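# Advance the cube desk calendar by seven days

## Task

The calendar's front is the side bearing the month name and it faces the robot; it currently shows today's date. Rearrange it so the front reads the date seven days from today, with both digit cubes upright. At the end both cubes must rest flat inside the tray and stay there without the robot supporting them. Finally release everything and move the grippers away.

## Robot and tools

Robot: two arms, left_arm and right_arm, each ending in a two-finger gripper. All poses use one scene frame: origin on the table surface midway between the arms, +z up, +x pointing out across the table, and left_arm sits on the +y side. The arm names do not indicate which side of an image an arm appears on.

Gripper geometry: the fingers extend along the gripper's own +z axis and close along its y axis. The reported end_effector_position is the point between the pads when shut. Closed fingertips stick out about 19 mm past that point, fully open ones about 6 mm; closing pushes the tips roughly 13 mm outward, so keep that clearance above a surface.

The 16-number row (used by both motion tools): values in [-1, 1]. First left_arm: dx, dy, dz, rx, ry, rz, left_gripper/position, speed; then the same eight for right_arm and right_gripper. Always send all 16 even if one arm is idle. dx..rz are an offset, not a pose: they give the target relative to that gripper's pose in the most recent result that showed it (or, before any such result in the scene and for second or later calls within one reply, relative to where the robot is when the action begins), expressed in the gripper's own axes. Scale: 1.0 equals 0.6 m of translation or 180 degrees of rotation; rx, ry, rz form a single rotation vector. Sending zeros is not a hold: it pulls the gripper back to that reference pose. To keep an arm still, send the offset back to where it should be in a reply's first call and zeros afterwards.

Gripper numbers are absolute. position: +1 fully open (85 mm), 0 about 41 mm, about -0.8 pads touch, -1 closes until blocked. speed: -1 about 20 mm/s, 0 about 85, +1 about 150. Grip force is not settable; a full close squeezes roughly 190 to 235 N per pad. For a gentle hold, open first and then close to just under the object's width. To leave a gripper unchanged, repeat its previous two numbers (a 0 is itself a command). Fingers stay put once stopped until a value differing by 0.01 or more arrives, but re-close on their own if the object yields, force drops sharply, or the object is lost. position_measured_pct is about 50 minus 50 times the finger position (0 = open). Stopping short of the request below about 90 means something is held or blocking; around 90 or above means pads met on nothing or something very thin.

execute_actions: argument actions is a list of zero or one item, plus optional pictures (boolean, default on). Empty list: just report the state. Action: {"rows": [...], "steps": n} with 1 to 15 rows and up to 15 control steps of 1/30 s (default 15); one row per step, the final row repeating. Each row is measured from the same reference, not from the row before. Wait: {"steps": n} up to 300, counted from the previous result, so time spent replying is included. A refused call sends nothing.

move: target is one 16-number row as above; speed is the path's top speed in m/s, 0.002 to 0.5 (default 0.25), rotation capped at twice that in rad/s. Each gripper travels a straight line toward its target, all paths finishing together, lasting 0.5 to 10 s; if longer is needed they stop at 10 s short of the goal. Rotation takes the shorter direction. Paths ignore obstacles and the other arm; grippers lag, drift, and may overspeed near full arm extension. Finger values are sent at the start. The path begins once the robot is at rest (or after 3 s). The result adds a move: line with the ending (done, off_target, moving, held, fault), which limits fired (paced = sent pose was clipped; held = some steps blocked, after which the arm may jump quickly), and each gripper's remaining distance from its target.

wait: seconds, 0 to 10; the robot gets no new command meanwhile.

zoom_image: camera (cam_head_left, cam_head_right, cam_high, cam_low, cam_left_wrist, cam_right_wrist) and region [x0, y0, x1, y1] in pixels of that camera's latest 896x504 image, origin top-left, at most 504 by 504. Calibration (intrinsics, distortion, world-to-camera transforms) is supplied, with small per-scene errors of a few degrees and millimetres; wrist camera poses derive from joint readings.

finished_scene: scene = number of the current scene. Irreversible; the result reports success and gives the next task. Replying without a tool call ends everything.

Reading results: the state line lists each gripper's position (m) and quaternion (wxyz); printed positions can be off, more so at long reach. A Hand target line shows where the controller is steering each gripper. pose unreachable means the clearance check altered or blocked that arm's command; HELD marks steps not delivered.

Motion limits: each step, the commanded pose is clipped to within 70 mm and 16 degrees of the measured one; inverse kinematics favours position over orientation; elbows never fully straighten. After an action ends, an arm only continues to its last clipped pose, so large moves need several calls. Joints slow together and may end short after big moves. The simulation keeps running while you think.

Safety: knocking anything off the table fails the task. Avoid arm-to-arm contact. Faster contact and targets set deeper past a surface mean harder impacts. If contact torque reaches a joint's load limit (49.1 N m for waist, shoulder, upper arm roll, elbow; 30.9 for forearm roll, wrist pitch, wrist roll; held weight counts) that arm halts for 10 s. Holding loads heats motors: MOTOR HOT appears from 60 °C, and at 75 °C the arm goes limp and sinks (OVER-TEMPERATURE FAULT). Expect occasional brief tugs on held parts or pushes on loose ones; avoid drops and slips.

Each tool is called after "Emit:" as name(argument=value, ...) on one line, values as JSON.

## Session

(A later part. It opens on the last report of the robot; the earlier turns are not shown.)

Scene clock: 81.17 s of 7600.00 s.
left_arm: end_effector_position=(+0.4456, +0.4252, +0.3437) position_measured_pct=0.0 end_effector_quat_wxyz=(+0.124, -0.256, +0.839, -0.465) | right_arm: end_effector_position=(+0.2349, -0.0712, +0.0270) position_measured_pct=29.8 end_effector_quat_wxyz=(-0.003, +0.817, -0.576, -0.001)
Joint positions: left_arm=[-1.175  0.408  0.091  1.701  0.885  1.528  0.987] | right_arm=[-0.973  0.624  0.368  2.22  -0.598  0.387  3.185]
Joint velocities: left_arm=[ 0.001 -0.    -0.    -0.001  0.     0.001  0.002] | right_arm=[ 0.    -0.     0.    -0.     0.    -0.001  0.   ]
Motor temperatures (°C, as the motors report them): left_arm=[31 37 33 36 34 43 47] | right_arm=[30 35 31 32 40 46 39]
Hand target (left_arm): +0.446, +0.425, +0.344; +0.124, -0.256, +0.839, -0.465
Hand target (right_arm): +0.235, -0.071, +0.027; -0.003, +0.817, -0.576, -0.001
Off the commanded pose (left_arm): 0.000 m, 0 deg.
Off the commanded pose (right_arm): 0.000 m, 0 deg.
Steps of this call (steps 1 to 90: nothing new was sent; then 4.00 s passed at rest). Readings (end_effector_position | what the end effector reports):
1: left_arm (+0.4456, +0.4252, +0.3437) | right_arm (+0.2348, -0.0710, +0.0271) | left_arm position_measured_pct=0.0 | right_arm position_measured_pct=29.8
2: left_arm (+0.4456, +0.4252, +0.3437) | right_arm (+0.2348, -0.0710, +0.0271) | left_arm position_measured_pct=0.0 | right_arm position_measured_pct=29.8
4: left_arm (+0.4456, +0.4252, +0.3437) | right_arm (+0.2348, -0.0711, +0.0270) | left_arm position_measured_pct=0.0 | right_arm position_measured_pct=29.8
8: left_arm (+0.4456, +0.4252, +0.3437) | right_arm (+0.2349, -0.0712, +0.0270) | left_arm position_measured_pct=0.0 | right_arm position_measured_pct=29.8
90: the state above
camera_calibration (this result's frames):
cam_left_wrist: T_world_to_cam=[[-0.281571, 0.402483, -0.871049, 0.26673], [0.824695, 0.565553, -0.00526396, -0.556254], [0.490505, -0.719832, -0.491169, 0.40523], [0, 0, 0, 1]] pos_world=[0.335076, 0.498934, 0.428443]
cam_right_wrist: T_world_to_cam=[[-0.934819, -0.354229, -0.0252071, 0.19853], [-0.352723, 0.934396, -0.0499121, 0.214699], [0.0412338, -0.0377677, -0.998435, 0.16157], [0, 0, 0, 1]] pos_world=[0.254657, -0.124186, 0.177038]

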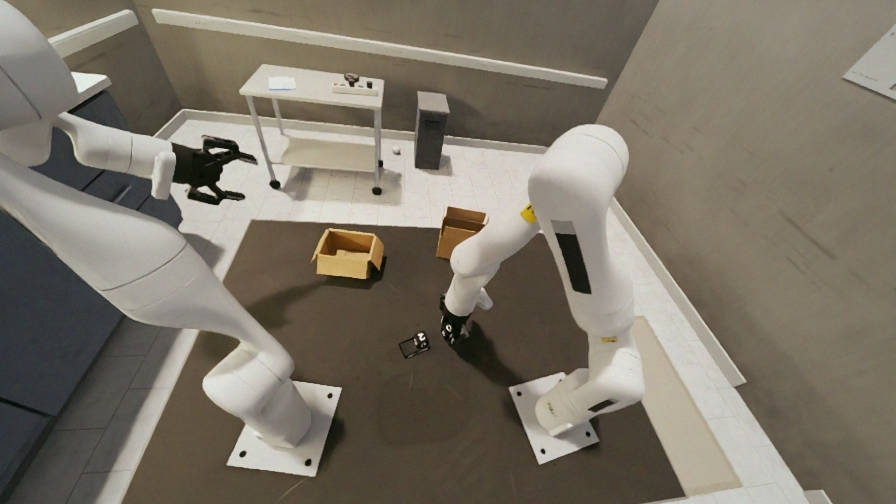

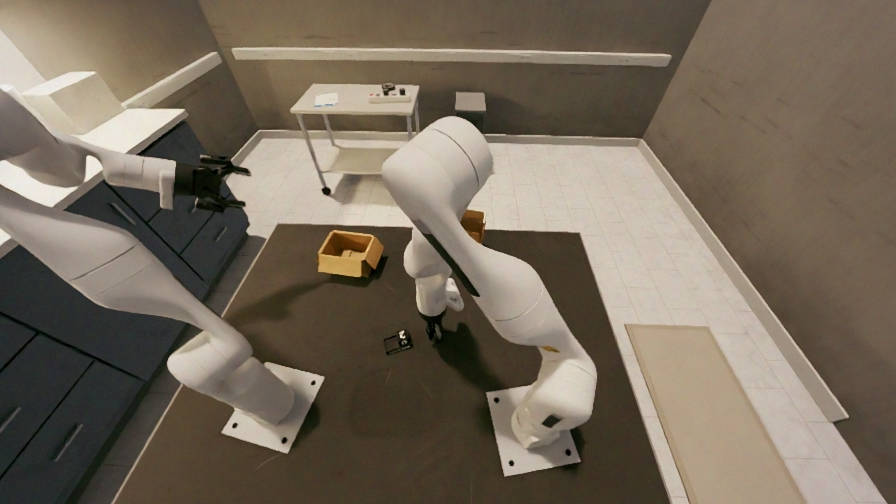

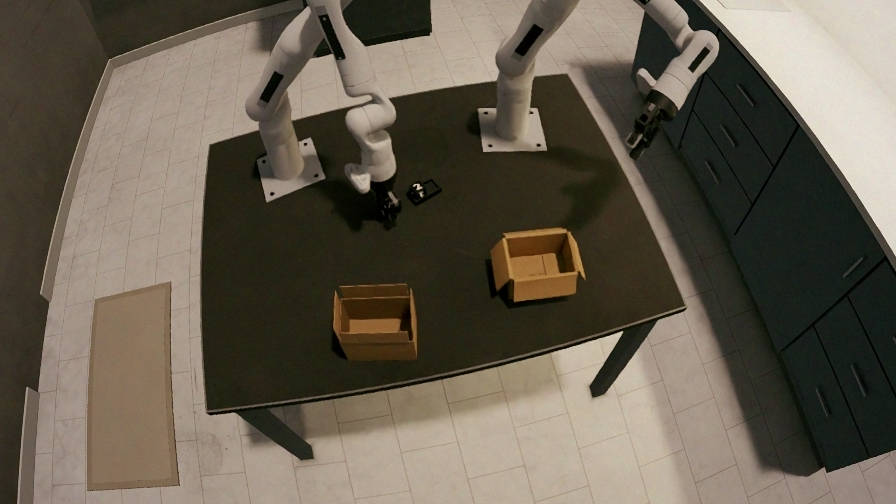

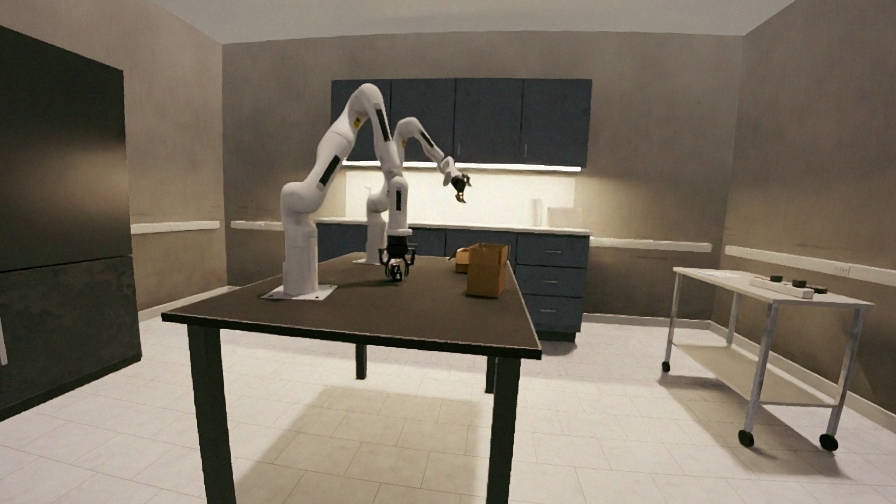

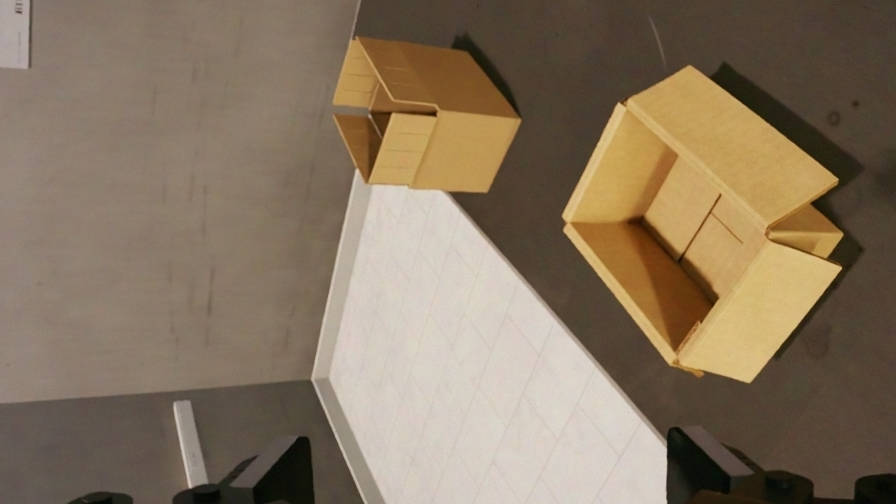

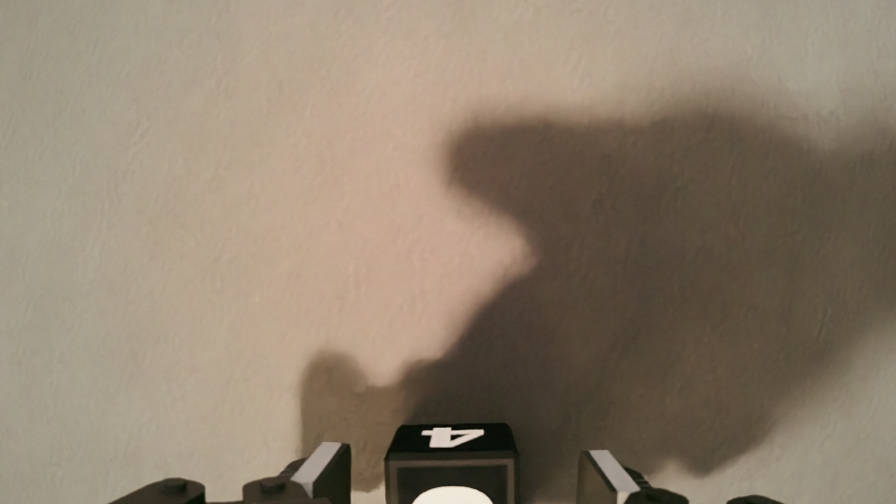

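Emit:
move(target=[0,0,0,0,0,0,1,0,0.006,-0.005,0,0,0,0,0.4,0.3], speed=0.03)

Emit:
execute_actions(actions=[{"rows":[[0,0,0,0,0,0,1,0,0,0,0,0,0,0,-1,0]],"steps":15}])

Scene clock: 83.43 s of 7600.00 s.
left_arm: end_effector_position=(+0.4456, +0.4252, +0.3437) position_measured_pct=0.0 end_effector_quat_wxyz=(+0.124, -0.256, +0.839, -0.465) | right_arm: end_effector_position=(+0.2389, -0.0736, +0.0270) position_measured_pct=29.8 end_effector_quat_wxyz=(-0.003, +0.817, -0.576, -0.001)
Joint positions: left_arm=[-1.175  0.408  0.091  1.701  0.885  1.528  0.987] | right_arm=[-0.959  0.625  0.367  2.217 -0.595  0.389  3.195]
Joint velocities: left_arm=[ 0.    -0.     0.    -0.     0.001 -0.    -0.001] | right_arm=[ 0.001  0.     0.001 -0.    -0.001 -0.001  0.001]
Motor temperatures (°C, as the motors report them): left_arm=[31 37 33 36 34 43 47] | right_arm=[30 35 31 32 40 46 39]
Hand target (left_arm): +0.446, +0.425, +0.344; +0.124, -0.256, +0.839, -0.465
Hand target (right_arm): +0.239, -0.074, +0.027; -0.003, +0.817, -0.576, -0.001
Off the commanded pose (left_arm): 0.000 m, 0 deg.
Off the commanded pose (right_arm): 0.000 m, 0 deg.
move: done
camera_calibration (this result's frames):
cam_left_wrist: T_world_to_cam=[[-0.281571, 0.402482, -0.871049, 0.26673], [0.824695, 0.565554, -0.00526338, -0.556256], [0.490506, -0.719831, -0.491168, 0.405229], [0, 0, 0, 1]] pos_world=[0.335077, 0.498935, 0.428442]
cam_right_wrist: T_world_to_cam=[[-0.934762, -0.35438, -0.0251985, 0.201402], [-0.352874, 0.934338, -0.049931, 0.218356], [0.0412384, -0.0377817, -0.998435, 0.161302], [0, 0, 0, 1]] pos_world=[0.258663, -0.126551, 0.177027]

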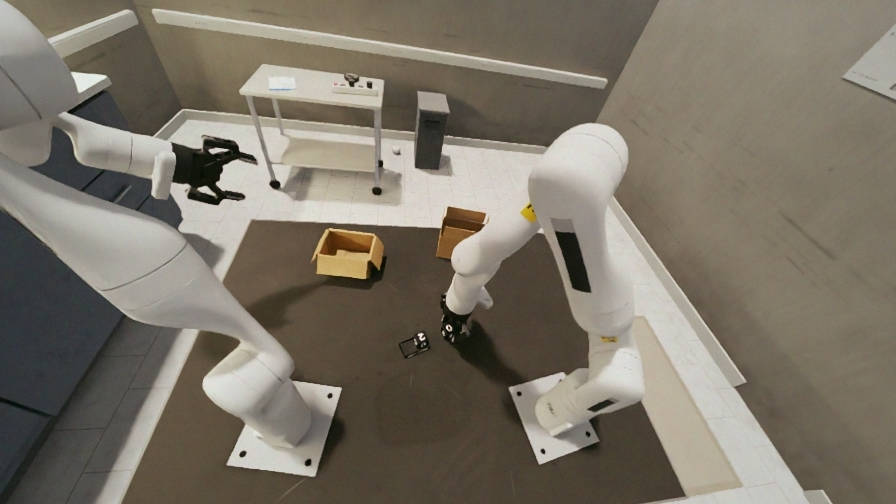

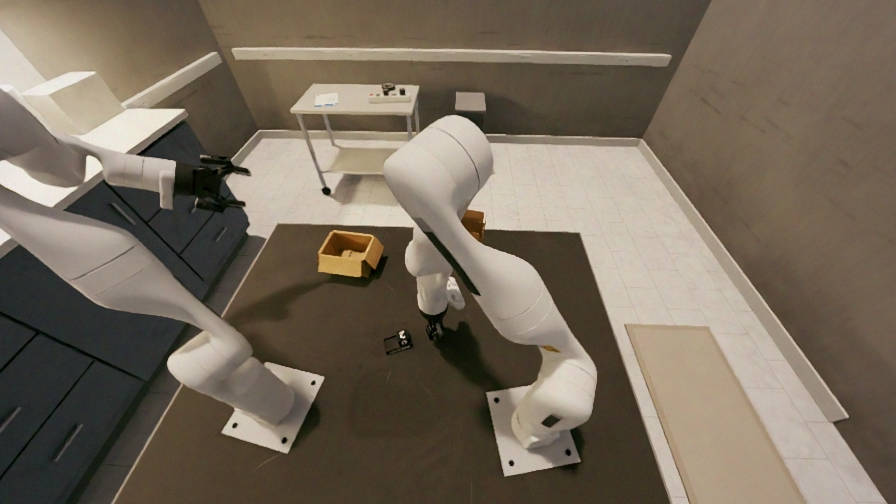

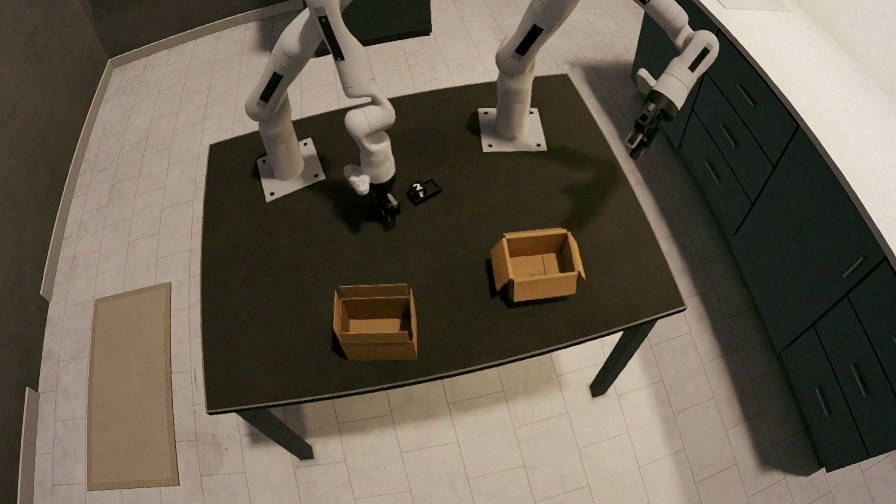

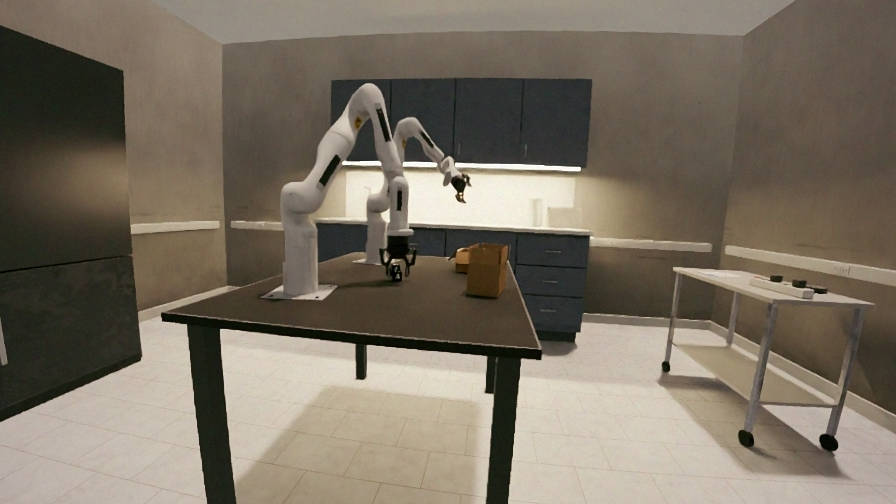

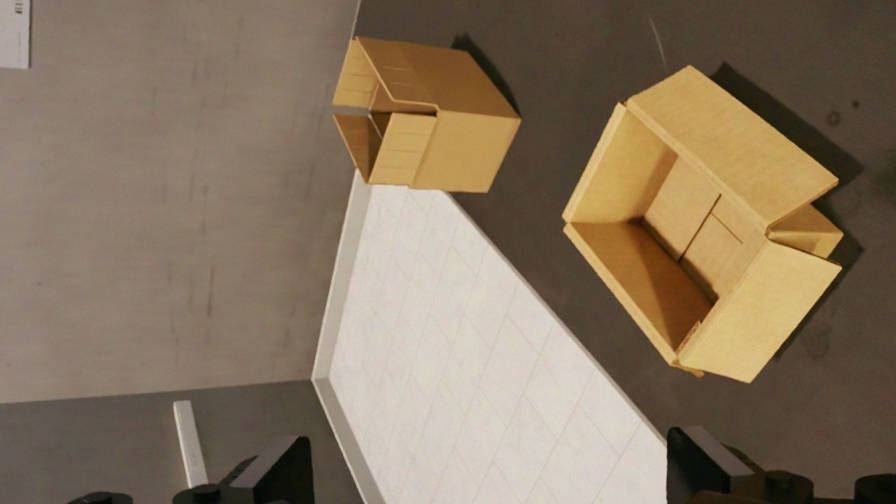

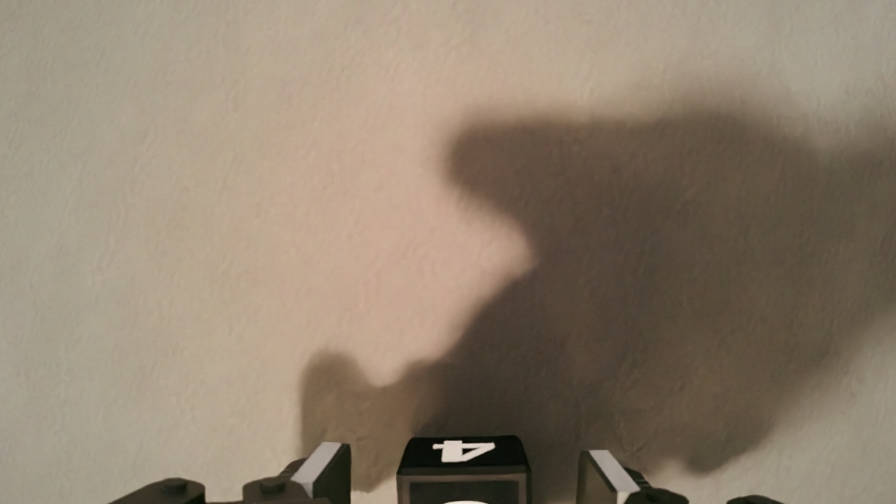

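Scene clock: 83.93 s of 7600.00 s.
left_arm: end_effector_position=(+0.4456, +0.4252, +0.3437) position_measured_pct=0.0 end_effector_quat_wxyz=(+0.124, -0.256, +0.839, -0.465) | right_arm: end_effector_position=(+0.2389, -0.0736, +0.0275) position_measured_pct=62.3 end_effector_quat_wxyz=(-0.003, +0.817, -0.576, -0.001)
Joint positions: left_arm=[-1.175  0.408  0.091  1.701  0.885  1.528  0.987] | right_arm=[-0.959  0.623  0.368  2.217 -0.595  0.39   3.196]
Joint velocities: left_arm=[ 0.001 -0.001  0.     0.001  0.001 -0.    -0.002] | right_arm=[-0.    -0.    -0.001  0.002 -0.002 -0.004  0.001]
Motor temperatures (°C, as the motors report them): left_arm=[31 37 33 36 34 43 47] | right_arm=[30 35 31 32 40 46 39]
Hand target (left_arm): +0.446, +0.425, +0.344; +0.124, -0.256, +0.839, -0.465
Hand target (right_arm): +0.239, -0.074, +0.027; -0.003, +0.817, -0.576, -0.001
Off the commanded pose (left_arm): 0.000 m, 0 deg.
Off the commanded pose (right_arm): 0.001 m, 0 deg.
Steps of this call (steps 1 to 15: all 15 steps of this action). Readings (end_effector_position | what the end effector reports):
1: left_arm (+0.4456, +0.4252, +0.3437) | right_arm (+0.2389, -0.0736, +0.0270) | left_arm position_measured_pct=0.0 | right_arm position_measured_pct=29.8
2: left_arm (+0.4456, +0.4252, +0.3437) | right_arm (+0.2389, -0.0736, +0.0270) | left_arm position_measured_pct=0.0 | right_arm position_measured_pct=30.6
4: left_arm (+0.4456, +0.4252, +0.3437) | right_arm (+0.2389, -0.0736, +0.0270) | left_arm position_measured_pct=0.0 | right_arm position_measured_pct=34.5
8: left_arm (+0.4456, +0.4252, +0.3437) | right_arm (+0.2389, -0.0736, +0.0270) | left_arm position_measured_pct=0.0 | right_arm position_measured_pct=46.0
15: the state above
camera_calibration (this result's frames):
cam_left_wrist: T_world_to_cam=[[-0.281571, 0.402482, -0.871049, 0.26673], [0.824694, 0.565554, -0.00526284, -0.556257], [0.490507, -0.719831, -0.491168, 0.405228], [0, 0, 0, 1]] pos_world=[0.335078, 0.498935, 0.428442]
cam_right_wrist: T_world_to_cam=[[-0.934876, -0.354057, -0.0255202, 0.201499], [-0.352574, 0.934496, -0.0490759, 0.21828], [0.0412242, -0.0368821, -0.998469, 0.161939], [0, 0, 0, 1]] pos_world=[0.258661, -0.126667, 0.177546]

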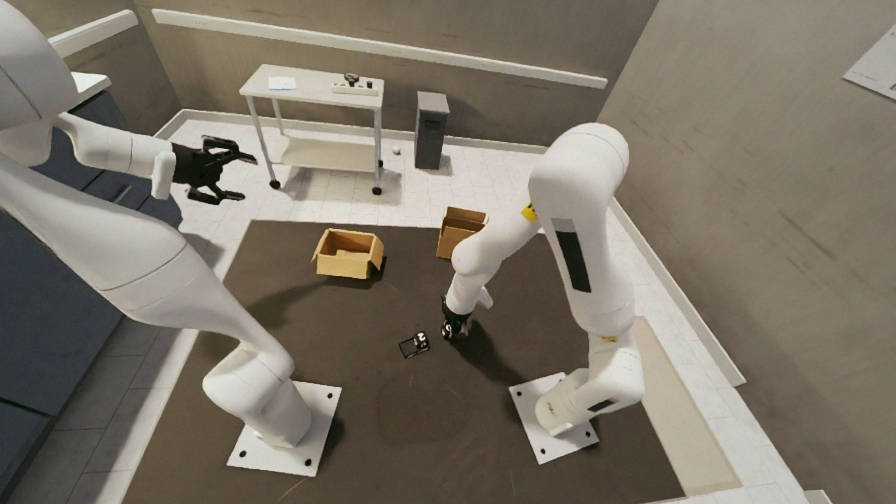

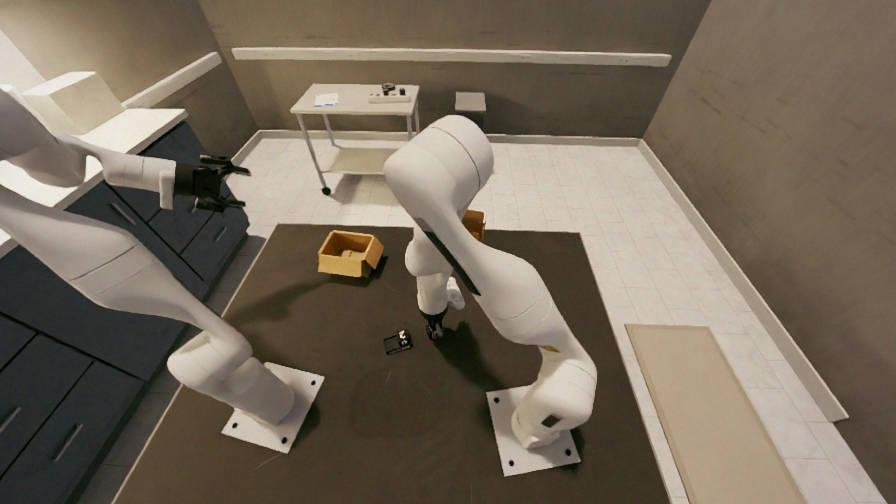

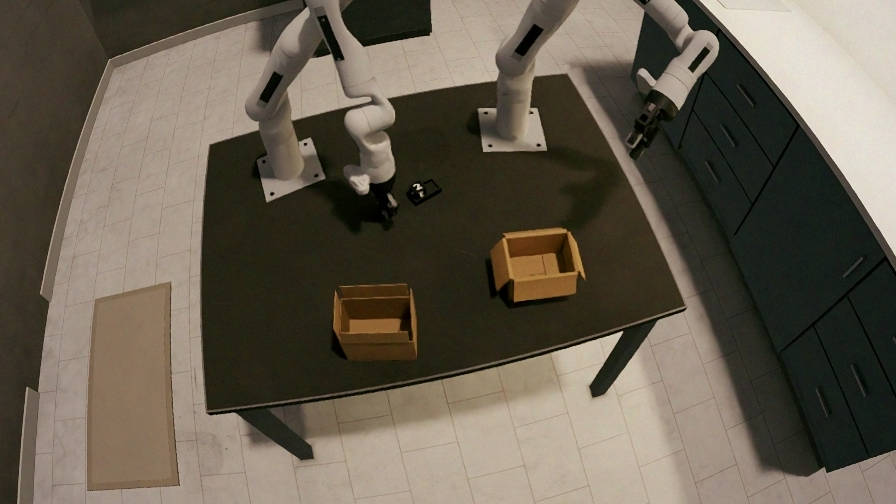

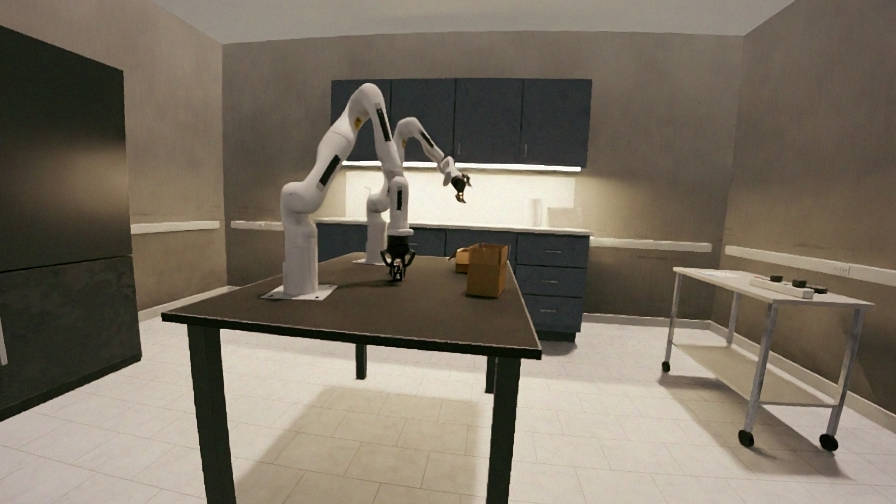

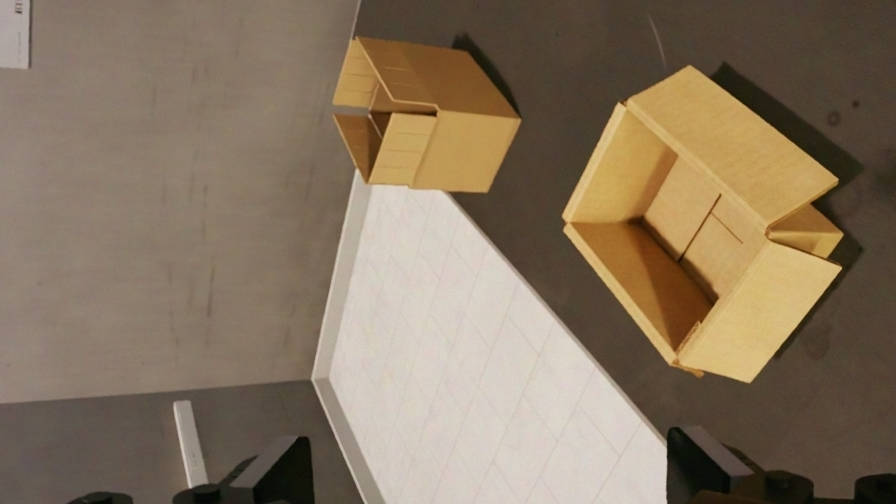

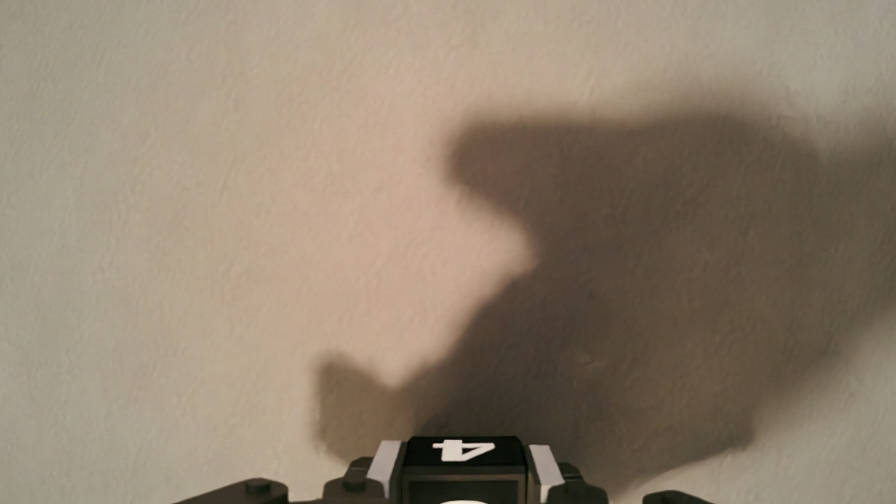

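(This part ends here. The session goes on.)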